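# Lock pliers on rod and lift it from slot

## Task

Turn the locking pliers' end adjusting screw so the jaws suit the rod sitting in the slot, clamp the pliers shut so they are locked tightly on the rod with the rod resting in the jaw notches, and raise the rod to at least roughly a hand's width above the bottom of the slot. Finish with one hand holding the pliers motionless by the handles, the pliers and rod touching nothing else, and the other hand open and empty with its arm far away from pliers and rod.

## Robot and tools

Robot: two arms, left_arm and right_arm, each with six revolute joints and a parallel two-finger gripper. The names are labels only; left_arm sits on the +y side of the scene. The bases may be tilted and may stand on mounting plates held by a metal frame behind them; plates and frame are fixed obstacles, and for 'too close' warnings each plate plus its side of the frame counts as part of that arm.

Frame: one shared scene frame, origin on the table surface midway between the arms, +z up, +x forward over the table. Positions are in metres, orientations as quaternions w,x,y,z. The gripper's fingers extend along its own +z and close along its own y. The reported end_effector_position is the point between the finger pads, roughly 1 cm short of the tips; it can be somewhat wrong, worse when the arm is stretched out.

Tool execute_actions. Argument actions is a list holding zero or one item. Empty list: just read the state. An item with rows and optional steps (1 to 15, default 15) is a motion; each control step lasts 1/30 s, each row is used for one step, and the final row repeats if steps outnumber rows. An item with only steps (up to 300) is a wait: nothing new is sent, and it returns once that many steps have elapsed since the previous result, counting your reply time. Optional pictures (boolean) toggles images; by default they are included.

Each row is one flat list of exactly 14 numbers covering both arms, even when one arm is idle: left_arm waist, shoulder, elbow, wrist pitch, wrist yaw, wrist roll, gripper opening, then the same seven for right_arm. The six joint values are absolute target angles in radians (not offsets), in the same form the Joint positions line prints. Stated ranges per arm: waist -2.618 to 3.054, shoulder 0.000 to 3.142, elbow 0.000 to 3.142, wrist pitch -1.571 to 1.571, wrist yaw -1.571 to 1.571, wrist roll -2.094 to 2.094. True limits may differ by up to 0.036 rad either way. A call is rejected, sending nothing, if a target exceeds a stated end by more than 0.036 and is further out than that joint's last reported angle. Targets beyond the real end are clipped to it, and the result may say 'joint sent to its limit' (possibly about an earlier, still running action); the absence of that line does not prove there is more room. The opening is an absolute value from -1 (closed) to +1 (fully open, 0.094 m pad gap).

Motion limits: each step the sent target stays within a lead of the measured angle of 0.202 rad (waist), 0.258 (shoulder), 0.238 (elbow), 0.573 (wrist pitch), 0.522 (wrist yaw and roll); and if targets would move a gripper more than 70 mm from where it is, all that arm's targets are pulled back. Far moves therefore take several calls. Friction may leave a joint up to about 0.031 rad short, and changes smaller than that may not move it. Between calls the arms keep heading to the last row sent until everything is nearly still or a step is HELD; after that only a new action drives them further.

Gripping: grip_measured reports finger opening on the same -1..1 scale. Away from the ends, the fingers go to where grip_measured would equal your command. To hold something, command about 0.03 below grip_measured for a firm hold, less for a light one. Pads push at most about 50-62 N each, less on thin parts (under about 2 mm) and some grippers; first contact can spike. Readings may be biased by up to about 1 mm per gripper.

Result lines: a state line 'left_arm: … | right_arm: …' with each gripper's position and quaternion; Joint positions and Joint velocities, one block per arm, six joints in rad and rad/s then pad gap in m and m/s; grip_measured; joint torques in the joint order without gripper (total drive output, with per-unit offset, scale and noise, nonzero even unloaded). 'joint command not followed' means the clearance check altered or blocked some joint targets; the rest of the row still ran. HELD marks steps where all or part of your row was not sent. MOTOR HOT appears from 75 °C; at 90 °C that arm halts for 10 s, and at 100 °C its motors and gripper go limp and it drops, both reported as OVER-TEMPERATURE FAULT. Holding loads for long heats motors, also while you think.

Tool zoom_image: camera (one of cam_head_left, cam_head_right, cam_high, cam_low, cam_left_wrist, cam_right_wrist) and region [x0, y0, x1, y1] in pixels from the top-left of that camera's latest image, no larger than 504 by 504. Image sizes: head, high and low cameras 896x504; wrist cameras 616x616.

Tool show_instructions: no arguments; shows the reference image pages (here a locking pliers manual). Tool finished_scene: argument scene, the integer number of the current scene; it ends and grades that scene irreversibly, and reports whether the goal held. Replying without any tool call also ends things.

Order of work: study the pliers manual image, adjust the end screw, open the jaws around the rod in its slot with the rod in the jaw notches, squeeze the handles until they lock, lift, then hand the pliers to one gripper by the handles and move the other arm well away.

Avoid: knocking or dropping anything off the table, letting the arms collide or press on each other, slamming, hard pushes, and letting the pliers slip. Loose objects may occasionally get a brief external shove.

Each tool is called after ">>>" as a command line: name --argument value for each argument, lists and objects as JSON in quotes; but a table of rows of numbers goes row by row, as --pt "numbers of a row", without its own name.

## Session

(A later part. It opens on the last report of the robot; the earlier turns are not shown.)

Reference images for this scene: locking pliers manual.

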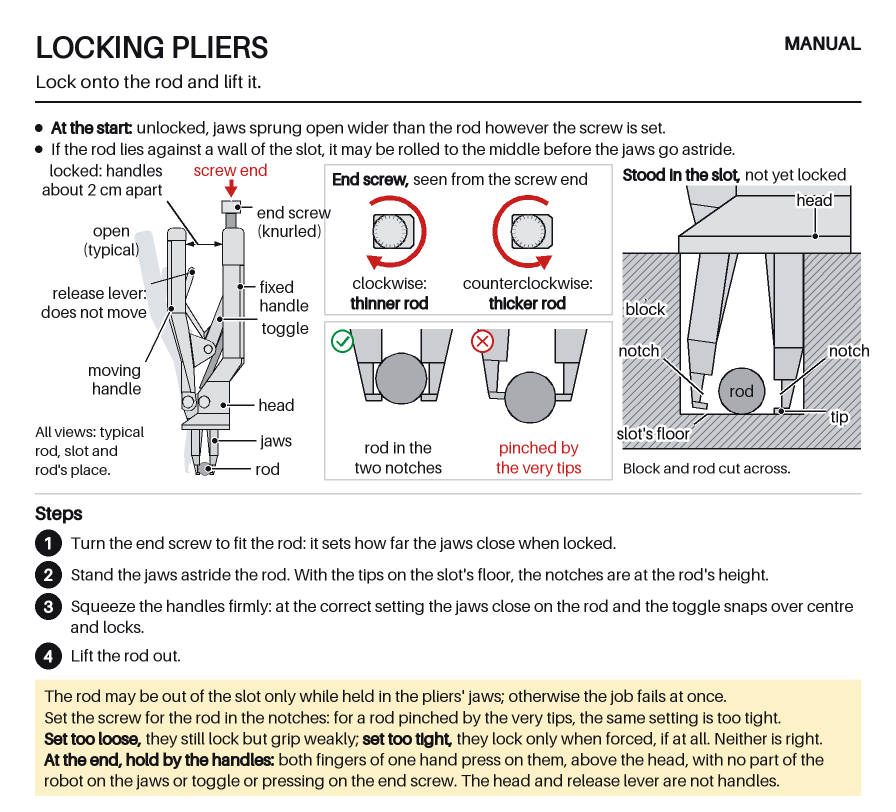

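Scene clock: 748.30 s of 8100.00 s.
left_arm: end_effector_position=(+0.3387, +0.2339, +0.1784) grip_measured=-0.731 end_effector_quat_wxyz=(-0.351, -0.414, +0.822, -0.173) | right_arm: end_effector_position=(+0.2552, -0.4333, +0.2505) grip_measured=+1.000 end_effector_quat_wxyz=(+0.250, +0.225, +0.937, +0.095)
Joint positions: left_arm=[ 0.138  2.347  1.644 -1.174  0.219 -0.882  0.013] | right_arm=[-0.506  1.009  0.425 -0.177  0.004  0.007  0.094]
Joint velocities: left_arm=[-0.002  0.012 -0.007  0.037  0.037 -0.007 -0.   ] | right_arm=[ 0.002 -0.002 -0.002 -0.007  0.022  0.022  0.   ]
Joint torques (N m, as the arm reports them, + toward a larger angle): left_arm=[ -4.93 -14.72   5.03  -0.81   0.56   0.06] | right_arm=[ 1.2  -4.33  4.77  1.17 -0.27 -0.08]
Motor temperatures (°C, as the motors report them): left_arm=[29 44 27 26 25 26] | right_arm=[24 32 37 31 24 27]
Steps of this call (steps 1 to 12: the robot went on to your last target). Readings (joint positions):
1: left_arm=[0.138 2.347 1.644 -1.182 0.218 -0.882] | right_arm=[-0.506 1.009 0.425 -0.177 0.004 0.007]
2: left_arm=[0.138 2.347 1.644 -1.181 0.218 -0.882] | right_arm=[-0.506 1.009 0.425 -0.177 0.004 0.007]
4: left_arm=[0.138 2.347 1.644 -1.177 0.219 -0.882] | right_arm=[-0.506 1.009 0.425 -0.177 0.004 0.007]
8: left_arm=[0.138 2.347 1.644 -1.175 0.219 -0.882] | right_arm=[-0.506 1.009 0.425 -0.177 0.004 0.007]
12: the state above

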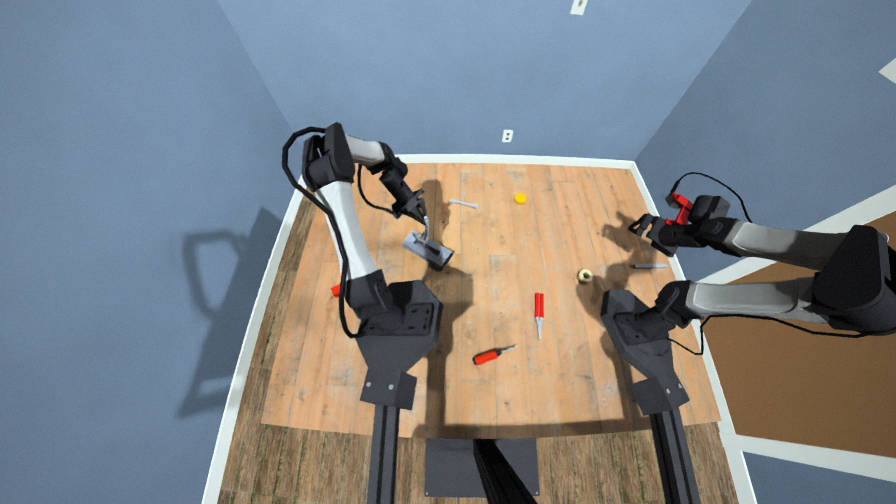

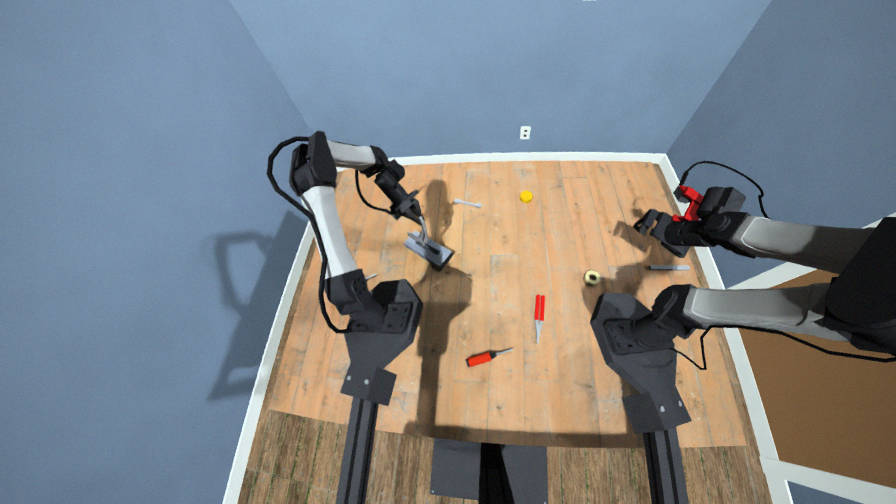

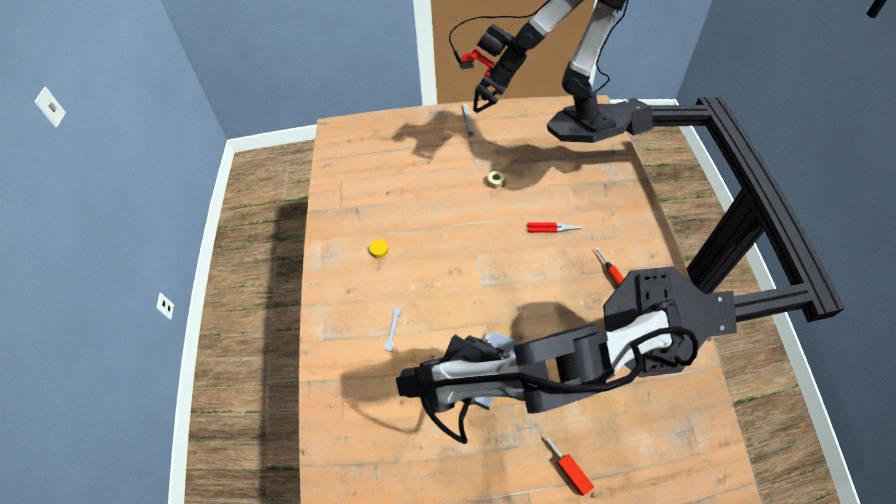

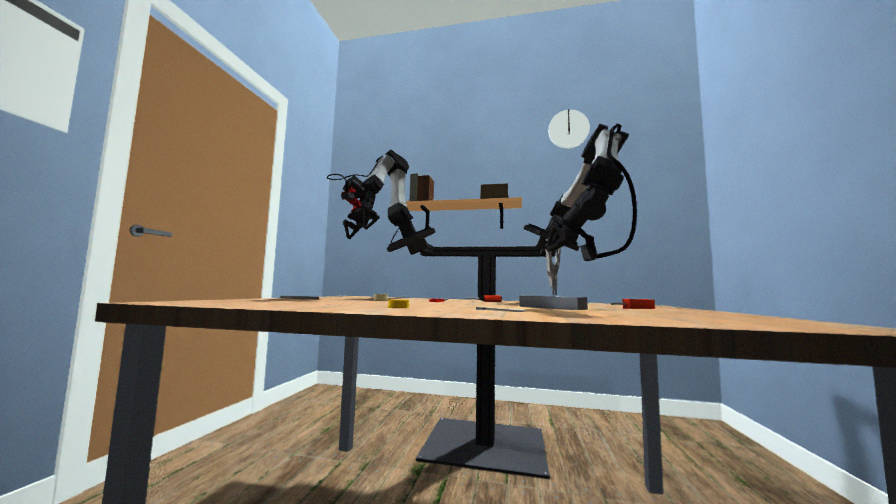

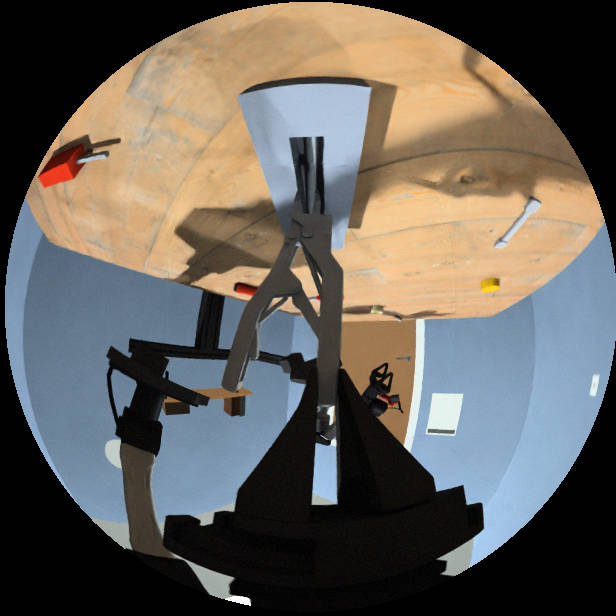

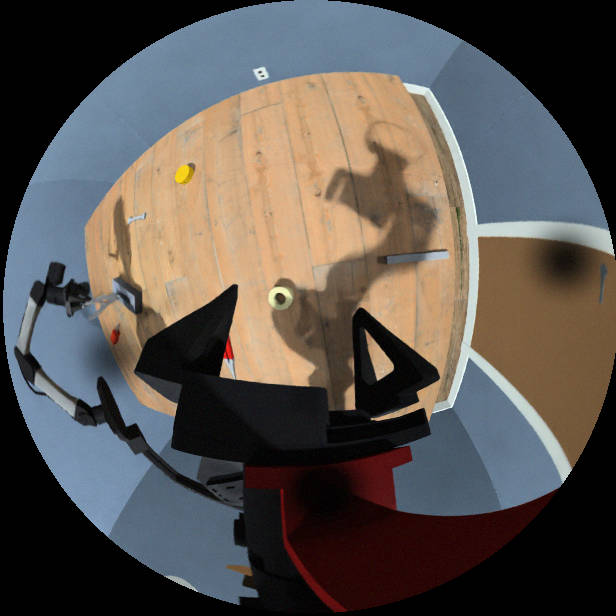

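>>> execute_actions --actions '[{"rows":[[0.14,2.347,1.65,-1.162,0.243,-0.88,-0.775,-0.5,1,0.4,-0.2,0,0,1]]}]'

>>> zoom_image --camera "cam_left_wrist" --region '[240, 90, 380, 260]'

>>> zoom_image --camera "cam_low" --region '[500, 220, 620, 320]'

Scene clock: 753.23 s of 8100.00 s.
left_arm: end_effector_position=(+0.3424, +0.2334, +0.1765) grip_measured=-0.731 end_effector_quat_wxyz=(-0.343, -0.416, +0.823, -0.177) | right_arm: end_effector_position=(+0.2552, -0.4333, +0.2505) grip_measured=+1.000 end_effector_quat_wxyz=(+0.250, +0.225, +0.937, +0.095)
Joint positions: left_arm=[ 0.138  2.347  1.644 -1.157  0.219 -0.882  0.013] | right_arm=[-0.506  1.009  0.425 -0.177  0.004  0.007  0.094]
Joint velocities: left_arm=[ 0.022 -0.012 -0.002 -0.037 -0.154 -0.007 -0.001] | right_arm=[-0.012 -0.022  0.002 -0.037 -0.037 -0.007  0.   ]
Joint torques (N m, as the arm reports them, + toward a larger angle): left_arm=[ -4.95 -14.69   5.08  -0.76   0.56   0.11] | right_arm=[ 1.16 -4.46  4.71  1.19 -0.28  0.  ]
Motor temperatures (°C, as the motors report them): left_arm=[29 44 27 26 25 26] | right_arm=[24 32 37 31 24 27]
Steps of this call (steps 1 to 30: the robot went on to your last target; steps 31 to 133: nothing new was sent; steps 134 to 148: all 15 steps of this action). Readings (joint positions):
134: left_arm=[0.138 2.347 1.644 -1.173 0.219 -0.882] | right_arm=[-0.506 1.009 0.425 -0.177 0.004 0.007]
135: left_arm=[0.138 2.347 1.644 -1.170 0.219 -0.882] | right_arm=[-0.506 1.009 0.425 -0.177 0.004 0.007]
137: left_arm=[0.138 2.347 1.644 -1.165 0.219 -0.882] | right_arm=[-0.506 1.009 0.425 -0.177 0.004 0.007]
141: left_arm=[0.138 2.347 1.644 -1.159 0.219 -0.882] | right_arm=[-0.506 1.009 0.425 -0.177 0.004 0.007]
148: the state above

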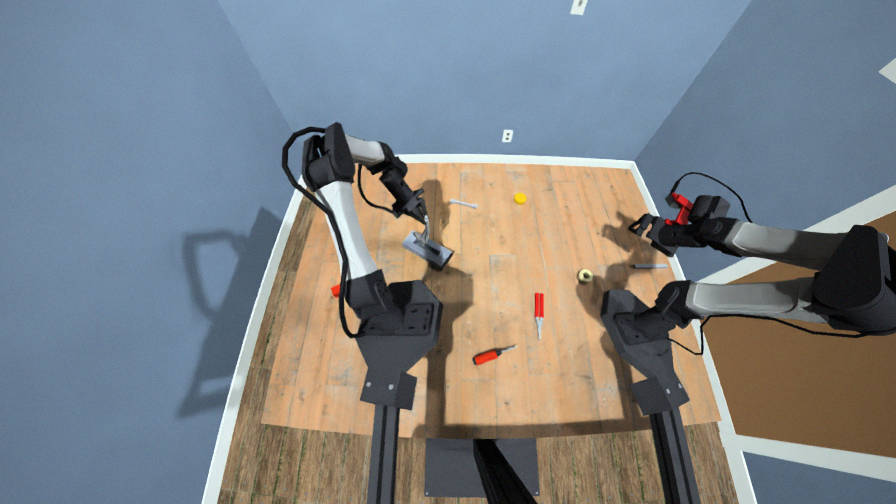

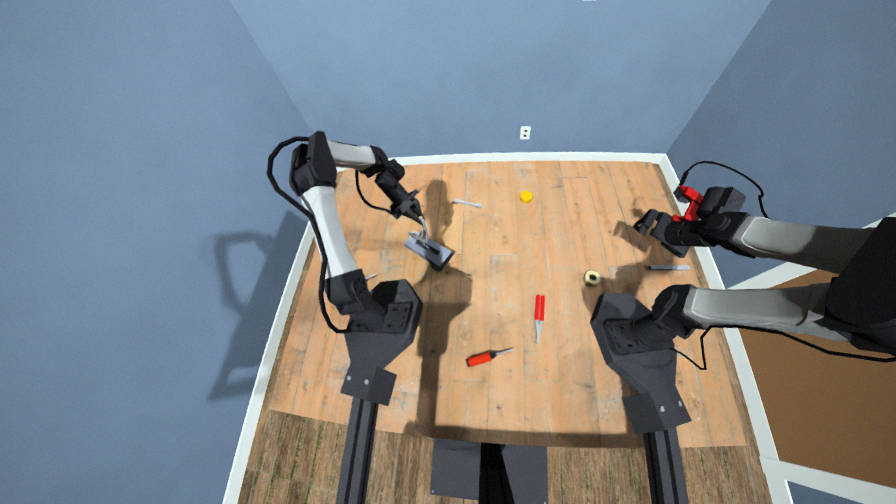

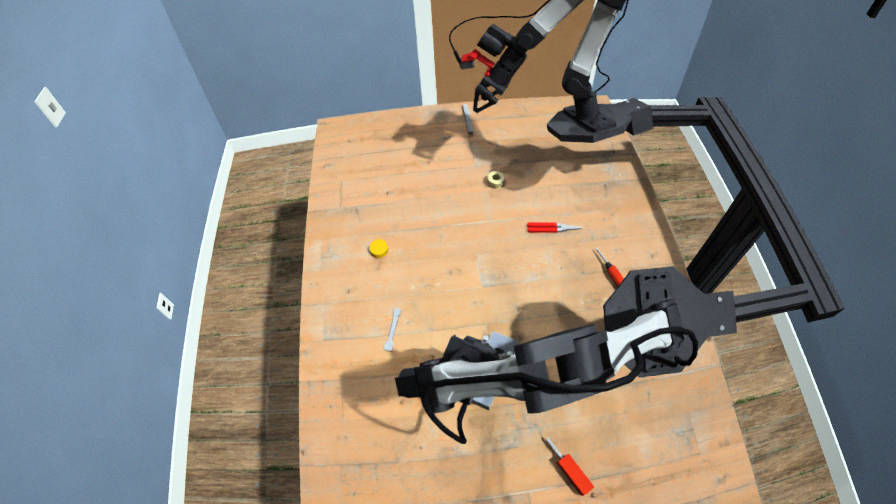

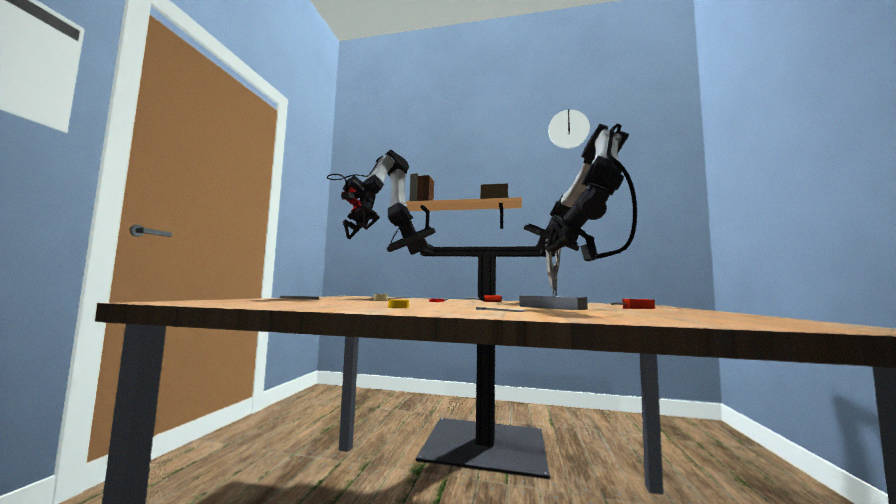

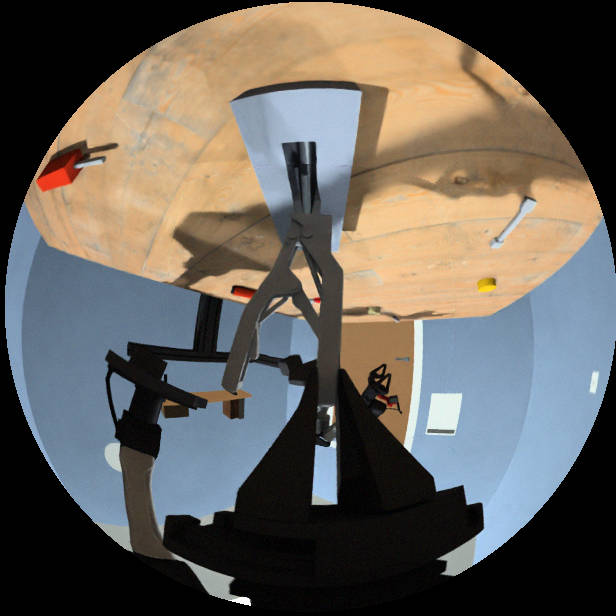

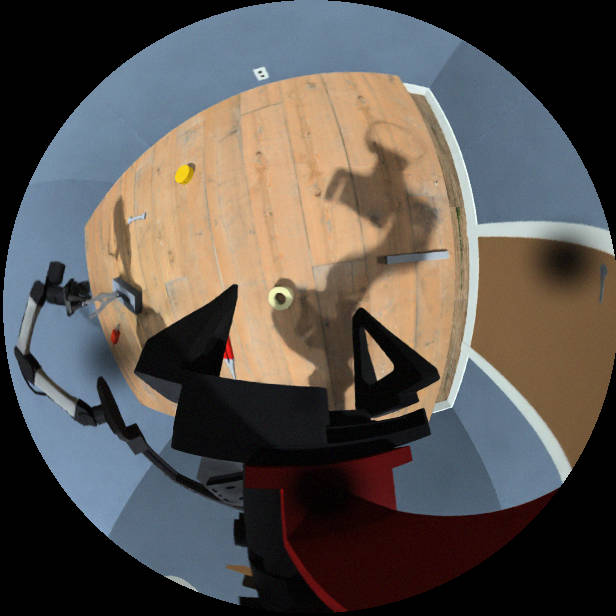

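Region (240, 90, 380, 260) of cam_left_wrist's 616x616 image, scaled by 2.965, with more detail than that image has; it fills the left 415 columns of this view, and the rest is white.

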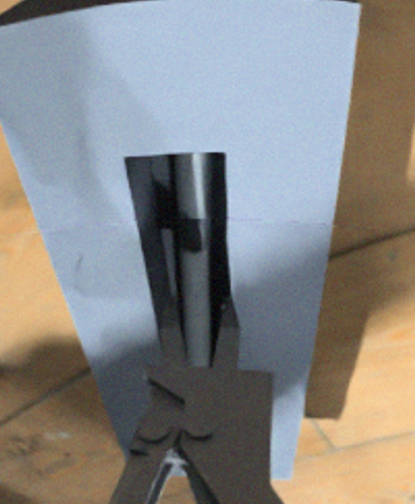

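Region (500, 220, 620, 320) of cam_low's 896x504 image, scaled by 4.200, with more detail than that image has.

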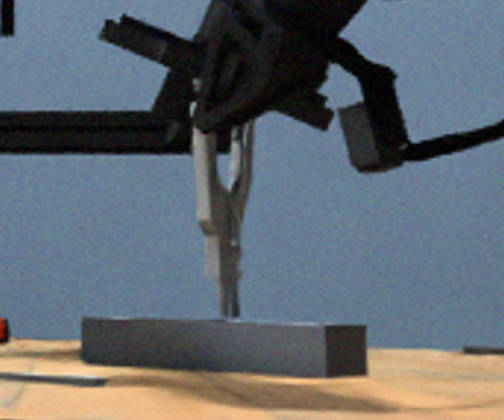

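>>> execute_actions --actions '[{"rows":[[0.162,2.36,1.65,-1.162,0.243,-0.87,-0.775,-0.5,1,0.4,-0.2,0,0,1],[0.162,2.36,1.65,-1.162,0.243,-0.87,-0.775,-0.5,1,0.4,-0.2,0,0,1],[0.162,2.36,1.65,-1.162,0.243,-0.87,-0.775,-0.5,1,0.4,-0.2,0,0,1],[0.162,2.378,1.65,-1.162,0.243,-0.87,-0.775,-0.5,1,0.4,-0.2,0,0,1],[0.162,2.378,1.65,-1.153,0.243,-0.87,-0.775,-0.5,1,0.4,-0.2,0,0,1]]}]'

>>> zoom_image --camera "cam_left_wrist" --region '[240, 90, 380, 260]'

Scene clock: 759.07 s of 8100.00 s.
left_arm: end_effector_position=(+0.3402, +0.2347, +0.1684) grip_measured=-0.731 end_effector_quat_wxyz=(-0.348, -0.418, +0.820, -0.177) | right_arm: end_effector_position=(+0.2552, -0.4333, +0.2505) grip_measured=+1.000 end_effector_quat_wxyz=(+0.250, +0.225, +0.937, +0.095)
Joint positions: left_arm=[ 0.152  2.367  1.644 -1.148  0.221 -0.874  0.013] | right_arm=[-0.506  1.009  0.425 -0.177  0.004  0.007  0.094]
Joint velocities: left_arm=[-0.007 -0.007 -0.007  0.007 -0.037  0.007 -0.001] | right_arm=[-0.002 -0.002  0.007  0.007  0.022  0.022  0.   ]
Joint torques (N m, as the arm reports them, + toward a larger angle): left_arm=[ -4.26 -13.59   4.96  -0.81   0.53   0.12] | right_arm=[ 1.47 -4.25  4.74  1.18 -0.27 -0.03]
Motor temperatures (°C, as the motors report them): left_arm=[29 45 27 26 25 26] | right_arm=[24 32 37 31 24 27]
Steps of this call (steps 1 to 15: the robot went on to your last target; steps 16 to 160: nothing new was sent; steps 161 to 175: all 15 steps of this action). Readings (joint positions):
161: left_arm=[0.139 2.347 1.644 -1.157 0.220 -0.881] | right_arm=[-0.506 1.009 0.425 -0.177 0.004 0.007]
162: left_arm=[0.141 2.347 1.644 -1.157 0.221 -0.879] | right_arm=[-0.506 1.009 0.425 -0.177 0.004 0.007]
164: left_arm=[0.145 2.349 1.644 -1.157 0.221 -0.877] | right_arm=[-0.506 1.009 0.425 -0.177 0.004 0.007]
168: left_arm=[0.151 2.361 1.644 -1.151 0.221 -0.876] | right_arm=[-0.506 1.009 0.425 -0.177 0.004 0.007]
175: the state above

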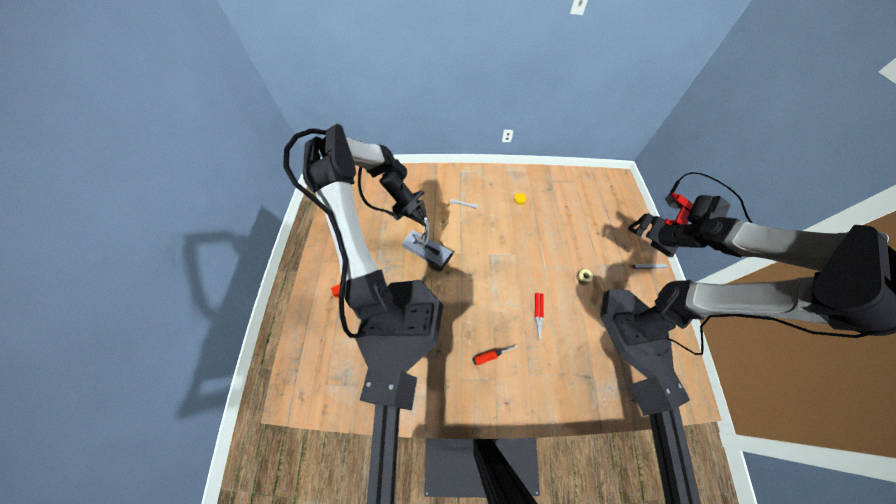

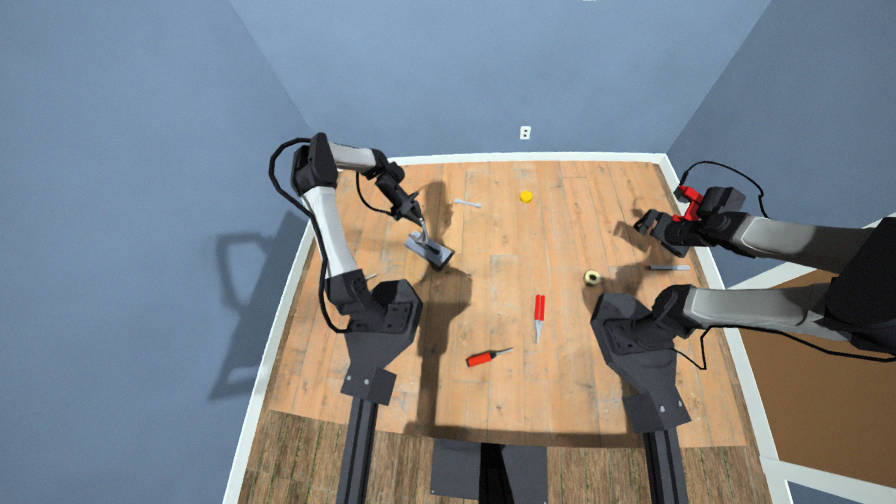

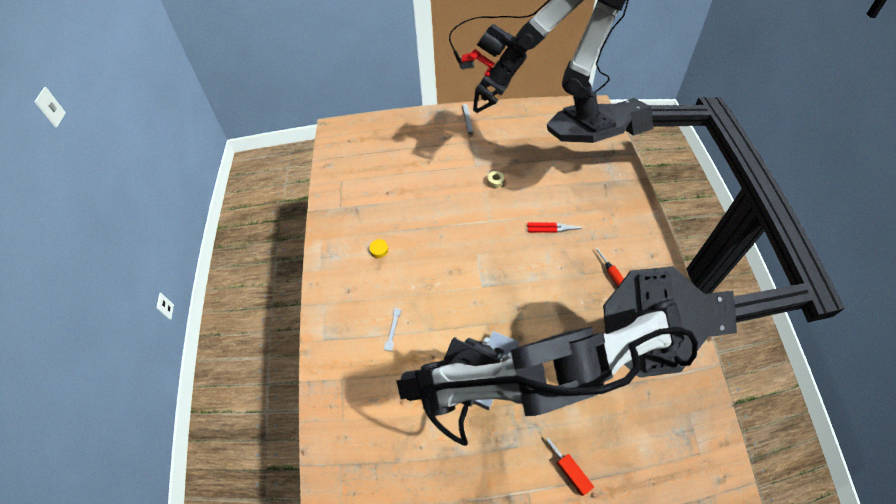

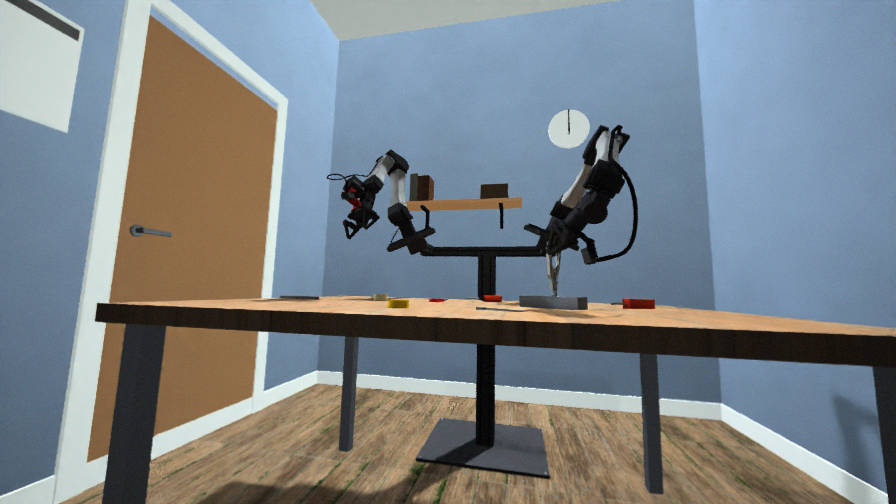

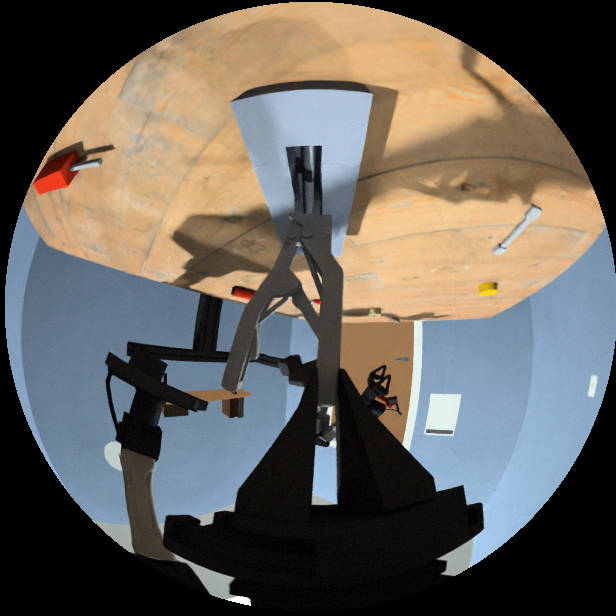

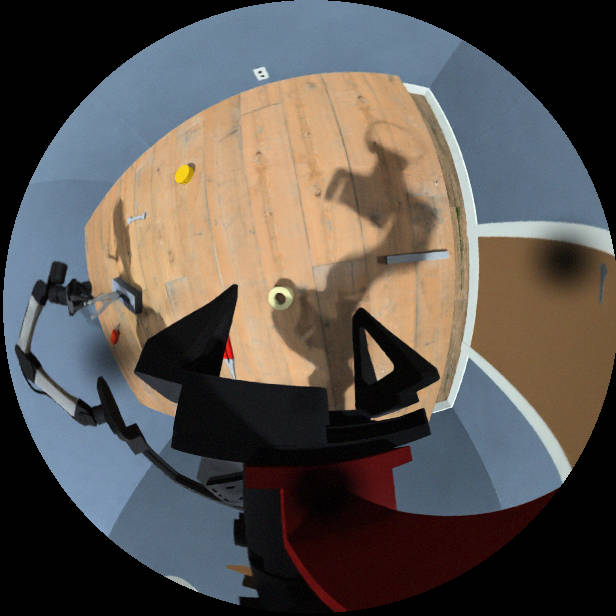

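Region (240, 90, 380, 260) of cam_left_wrist's 616x616 image, scaled by 2.965, with more detail than that image has; it fills the left 415 columns of this view, and the rest is white.

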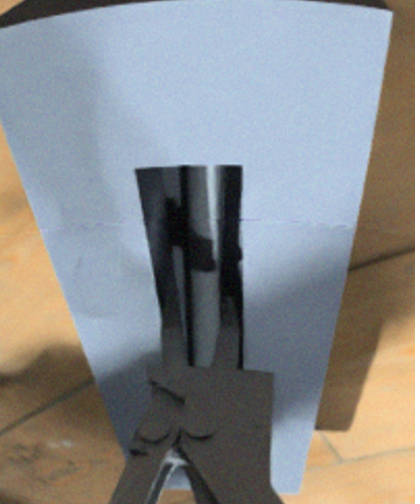

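Inside; slightly more −n. Next step.

>>> execute_actions --actions '[{"rows":[[0.172,2.395,1.65,-1.14,0.243,-0.86,-0.775,-0.5,1,0.4,-0.2,0,0,1],[0.172,2.403,1.65,-1.126,0.243,-0.86,-0.775,-0.5,1,0.4,-0.2,0,0,1]]}]'

>>> zoom_image --camera "cam_left_wrist" --region '[240, 90, 380, 260]'

Scene clock: 762.40 s of 8100.00 s.
left_arm: end_effector_position=(+0.3397, +0.2334, +0.1572) grip_measured=-0.731 end_effector_quat_wxyz=(-0.348, -0.418, +0.820, -0.179) | right_arm: end_effector_position=(+0.2552, -0.4333, +0.2505) grip_measured=+1.000 end_effector_quat_wxyz=(+0.250, +0.225, +0.937, +0.095)
Joint positions: left_arm=[ 0.161  2.393  1.644 -1.123  0.222 -0.865  0.013] | right_arm=[-0.506  1.009  0.425 -0.177  0.004  0.007  0.094]
Joint velocities: left_arm=[-0.002  0.007 -0.002  0.007  0.037 -0.066 -0.   ] | right_arm=[ 0.017 -0.022 -0.007 -0.007 -0.037  0.051  0.   ]
Joint torques (N m, as the arm reports them, + toward a larger angle): left_arm=[ -4.24 -13.68   4.82  -0.79   0.56   0.15] | right_arm=[ 1.32 -4.48  4.73  1.23 -0.24 -0.05]
Motor temperatures (°C, as the motors report them): left_arm=[29 45 27 26 25 26] | right_arm=[24 32 37 31 24 27]
Steps of this call (steps 1 to 15: the robot went on to your last target; steps 16 to 85: nothing new was sent; steps 86 to 100: all 15 steps of this action). Readings (joint positions):
86: left_arm=[0.152 2.368 1.644 -1.147 0.221 -0.873] | right_arm=[-0.506 1.009 0.425 -0.177 0.004 0.007]
87: left_arm=[0.153 2.371 1.644 -1.143 0.221 -0.871] | right_arm=[-0.506 1.009 0.425 -0.177 0.004 0.007]
89: left_arm=[0.157 2.379 1.644 -1.136 0.222 -0.869] | right_arm=[-0.506 1.009 0.425 -0.177 0.004 0.007]
93: left_arm=[0.161 2.392 1.644 -1.126 0.222 -0.866] | right_arm=[-0.506 1.009 0.425 -0.177 0.004 0.007]
100: the state above

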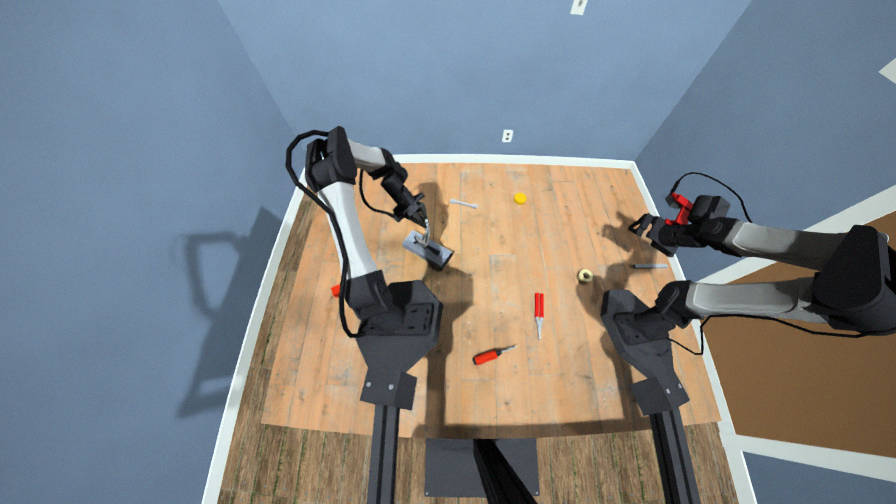

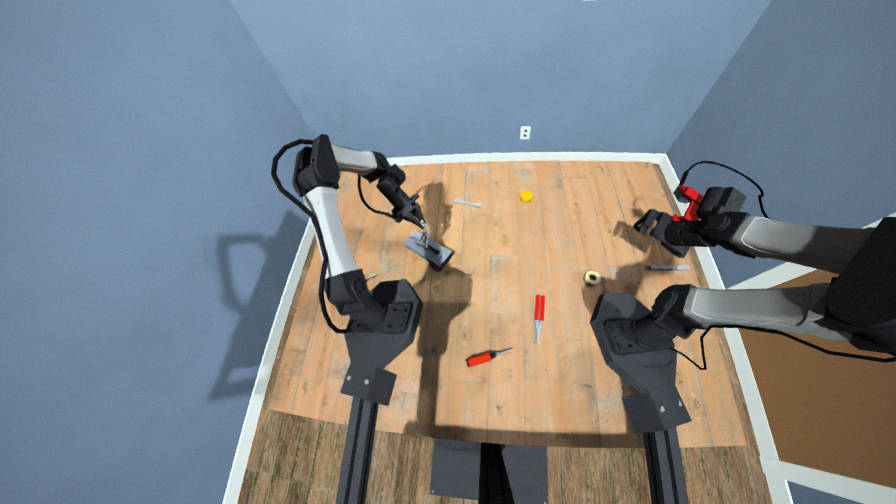

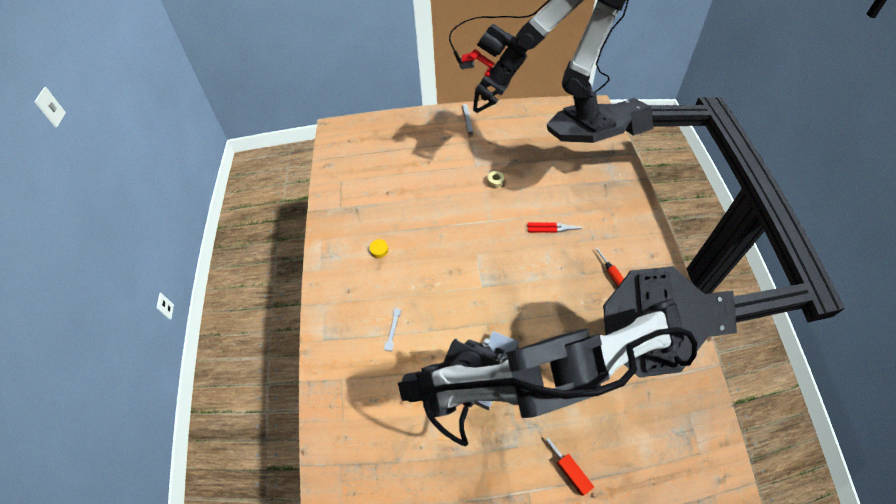

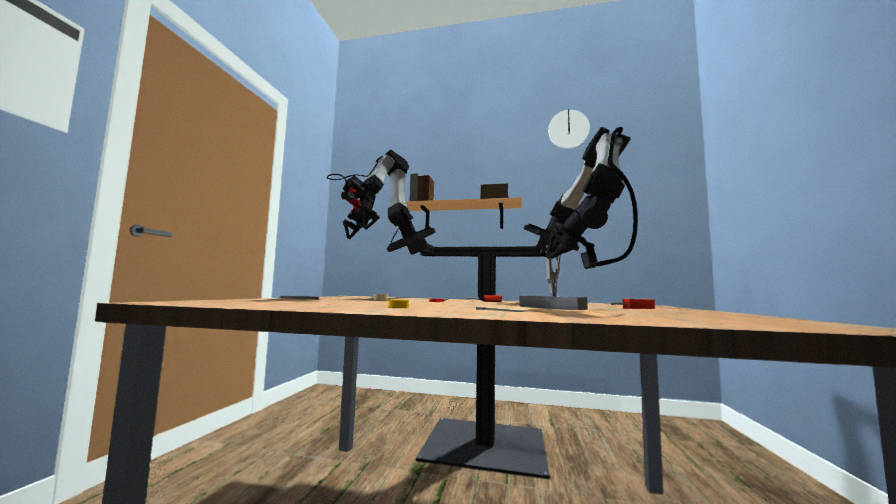

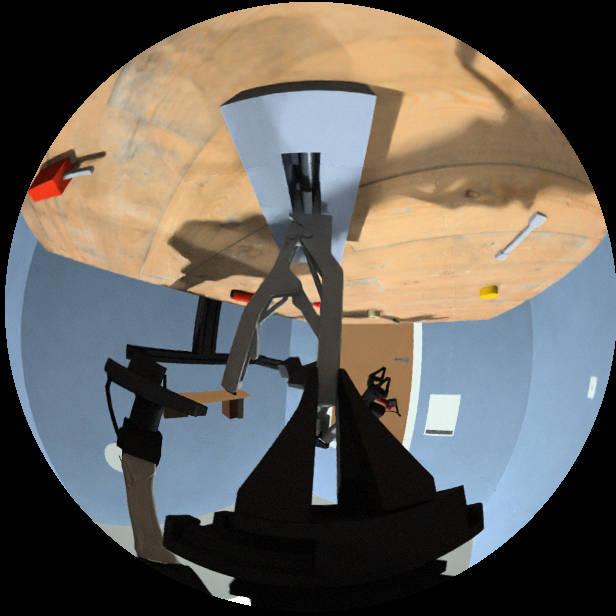

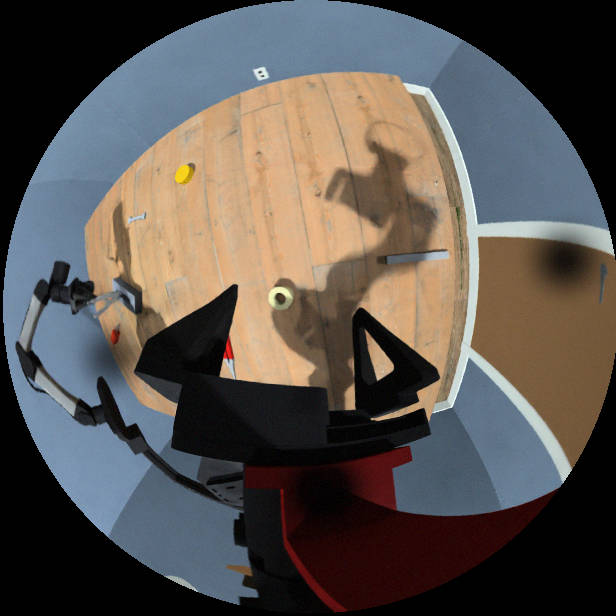

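Region (240, 90, 380, 260) of cam_left_wrist's 616x616 image, scaled by 2.965, with more detail than that image has; it fills the left 415 columns of this view, and the rest is white.

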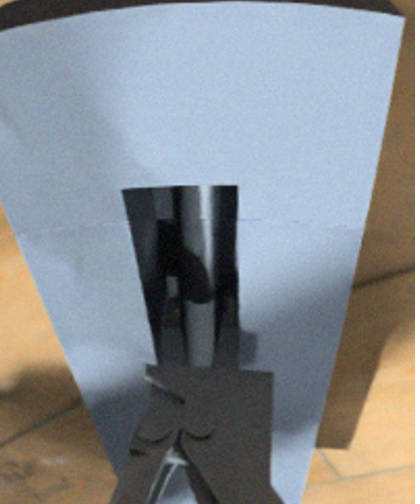

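>>> execute_actions --actions '[{"rows":[[0.182,2.42,1.65,-1.12,0.243,-0.853,-0.775,-0.5,1,0.4,-0.2,0,0,1],[0.182,2.426,1.65,-1.107,0.243,-0.853,-0.775,-0.5,1,0.4,-0.2,0,0,1]]}]'

>>> zoom_image --camera "cam_left_wrist" --region '[240, 90, 380, 260]'

>>> zoom_image --camera "cam_low" --region '[500, 220, 620, 320]'

Scene clock: 766.80 s of 8100.00 s.
left_arm: end_effector_position=(+0.3387, +0.2331, +0.1475) grip_measured=-0.731 end_effector_quat_wxyz=(-0.349, -0.419, +0.819, -0.180) | right_arm: end_effector_position=(+0.2552, -0.4333, +0.2505) grip_measured=+1.000 end_effector_quat_wxyz=(+0.250, +0.225, +0.937, +0.095)
Joint positions: left_arm=[ 0.171  2.415  1.644 -1.103  0.222 -0.858  0.013] | right_arm=[-0.506  1.009  0.425 -0.177  0.004  0.007  0.094]
Joint velocities: left_arm=[-0.017  0.012  0.002 -0.066 -0.022 -0.007  0.   ] | right_arm=[-0.007  0.007 -0.007  0.007 -0.037  0.007  0.   ]
Joint torques (N m, as the arm reports them, + toward a larger angle): left_arm=[ -4.28 -13.68   4.7   -0.8    0.53   0.14] | right_arm=[ 1.28 -4.36  4.86  1.13 -0.23 -0.03]
Motor temperatures (°C, as the motors report them): left_arm=[29 45 27 26 25 26] | right_arm=[24 32 37 31 24 27]
Steps of this call (steps 1 to 15: the robot went on to your last target; steps 16 to 117: nothing new was sent; steps 118 to 132: all 15 steps of this action). Readings (joint positions):
118: left_arm=[0.161 2.394 1.644 -1.123 0.222 -0.865] | right_arm=[-0.506 1.009 0.425 -0.177 0.004 0.007]
119: left_arm=[0.163 2.396 1.644 -1.121 0.222 -0.863] | right_arm=[-0.506 1.009 0.425 -0.177 0.004 0.007]
121: left_arm=[0.166 2.404 1.644 -1.113 0.222 -0.861] | right_arm=[-0.506 1.009 0.425 -0.177 0.004 0.007]
125: left_arm=[0.171 2.415 1.644 -1.104 0.222 -0.859] | right_arm=[-0.506 1.009 0.425 -0.177 0.004 0.007]
132: the state above

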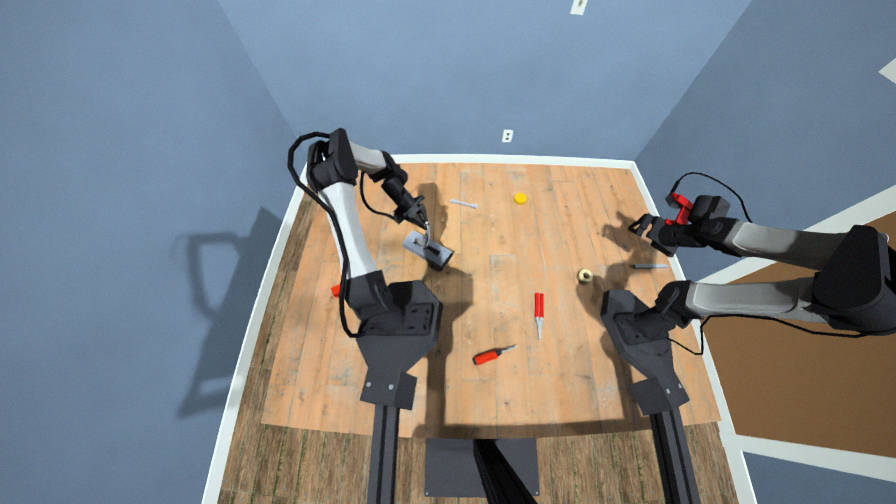

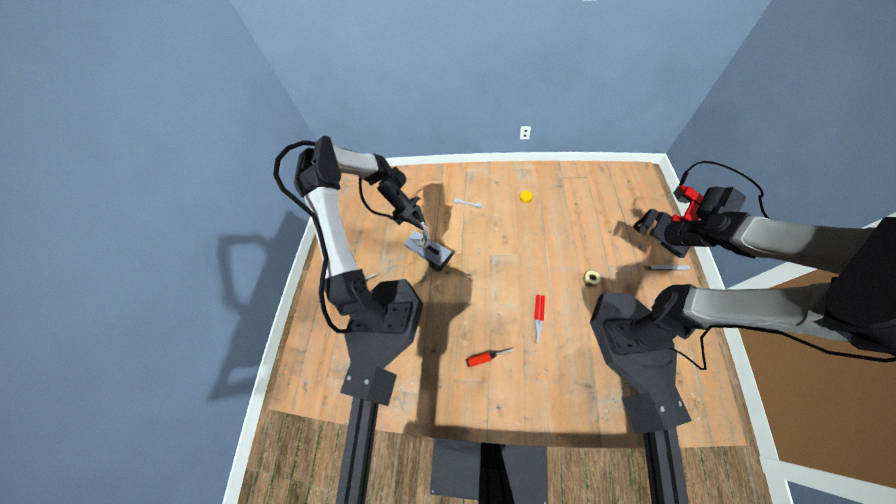

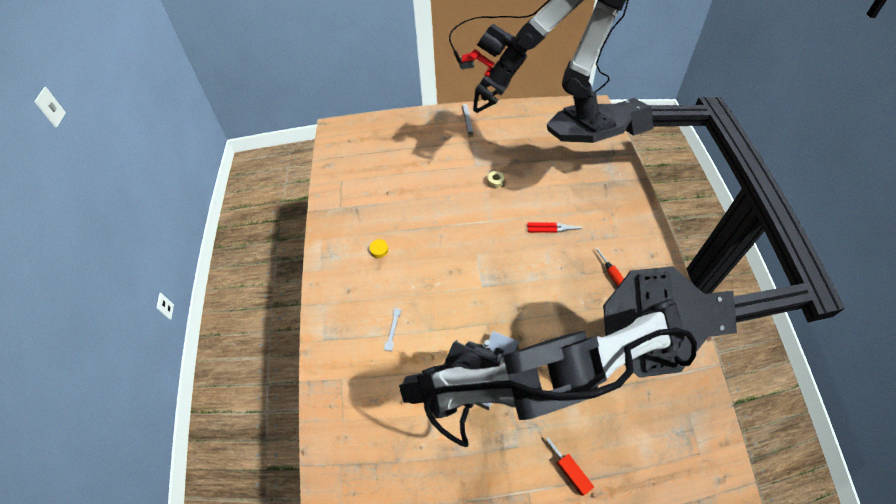

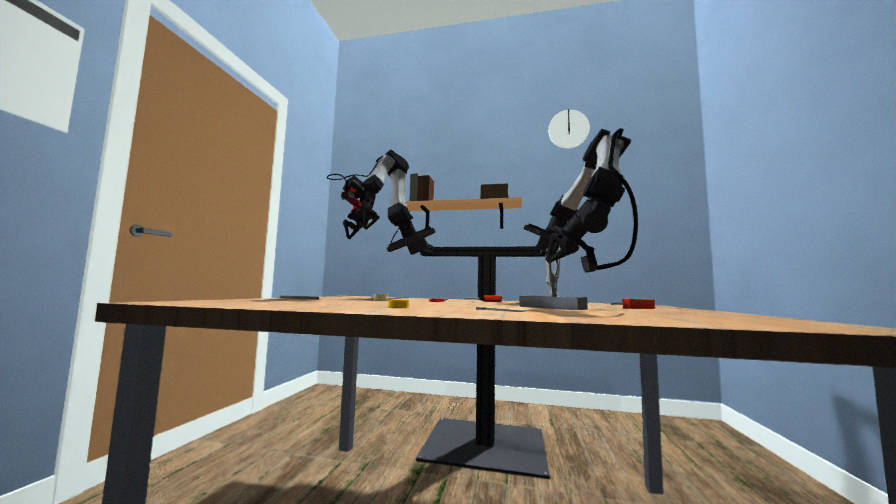

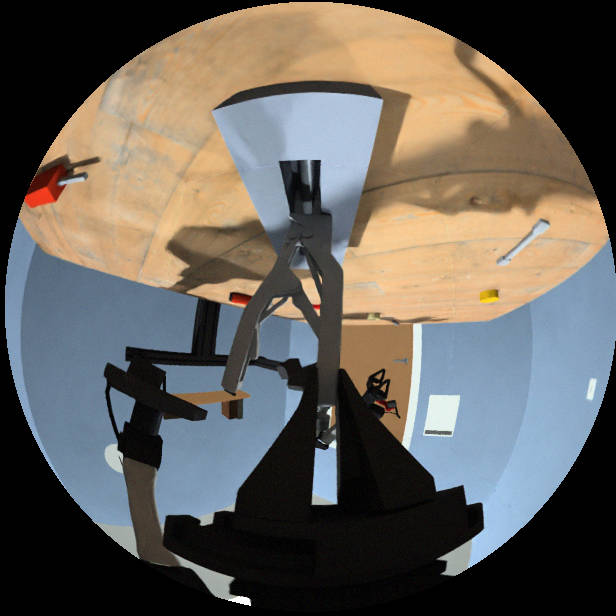

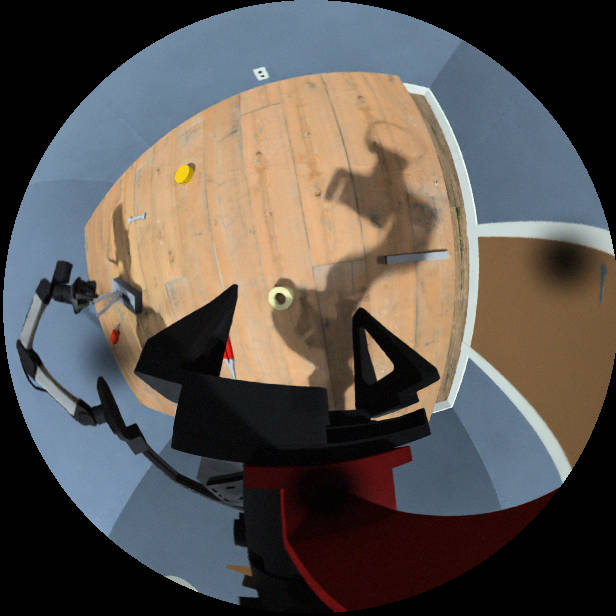

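Region (240, 90, 380, 260) of cam_left_wrist's 616x616 image, scaled by 2.965, with more detail than that image has; it fills the left 415 columns of this view, and the rest is white.

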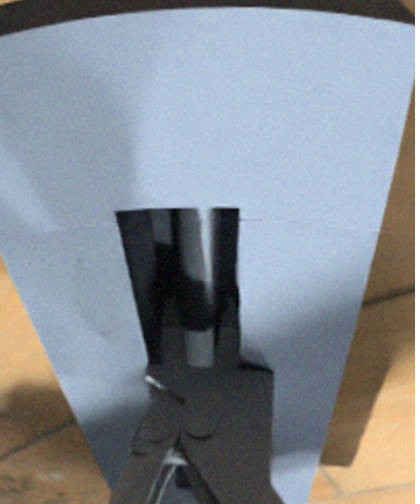

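Region (500, 220, 620, 320) of cam_low's 896x504 image, scaled by 4.200, with more detail than that image has.

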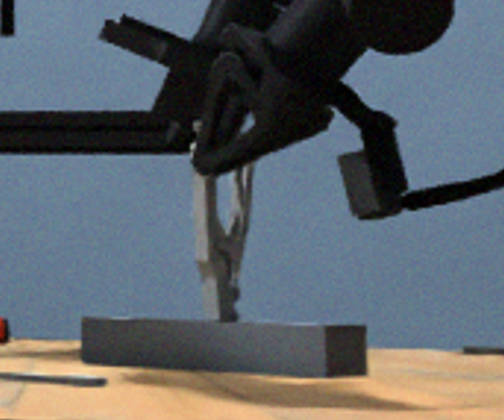

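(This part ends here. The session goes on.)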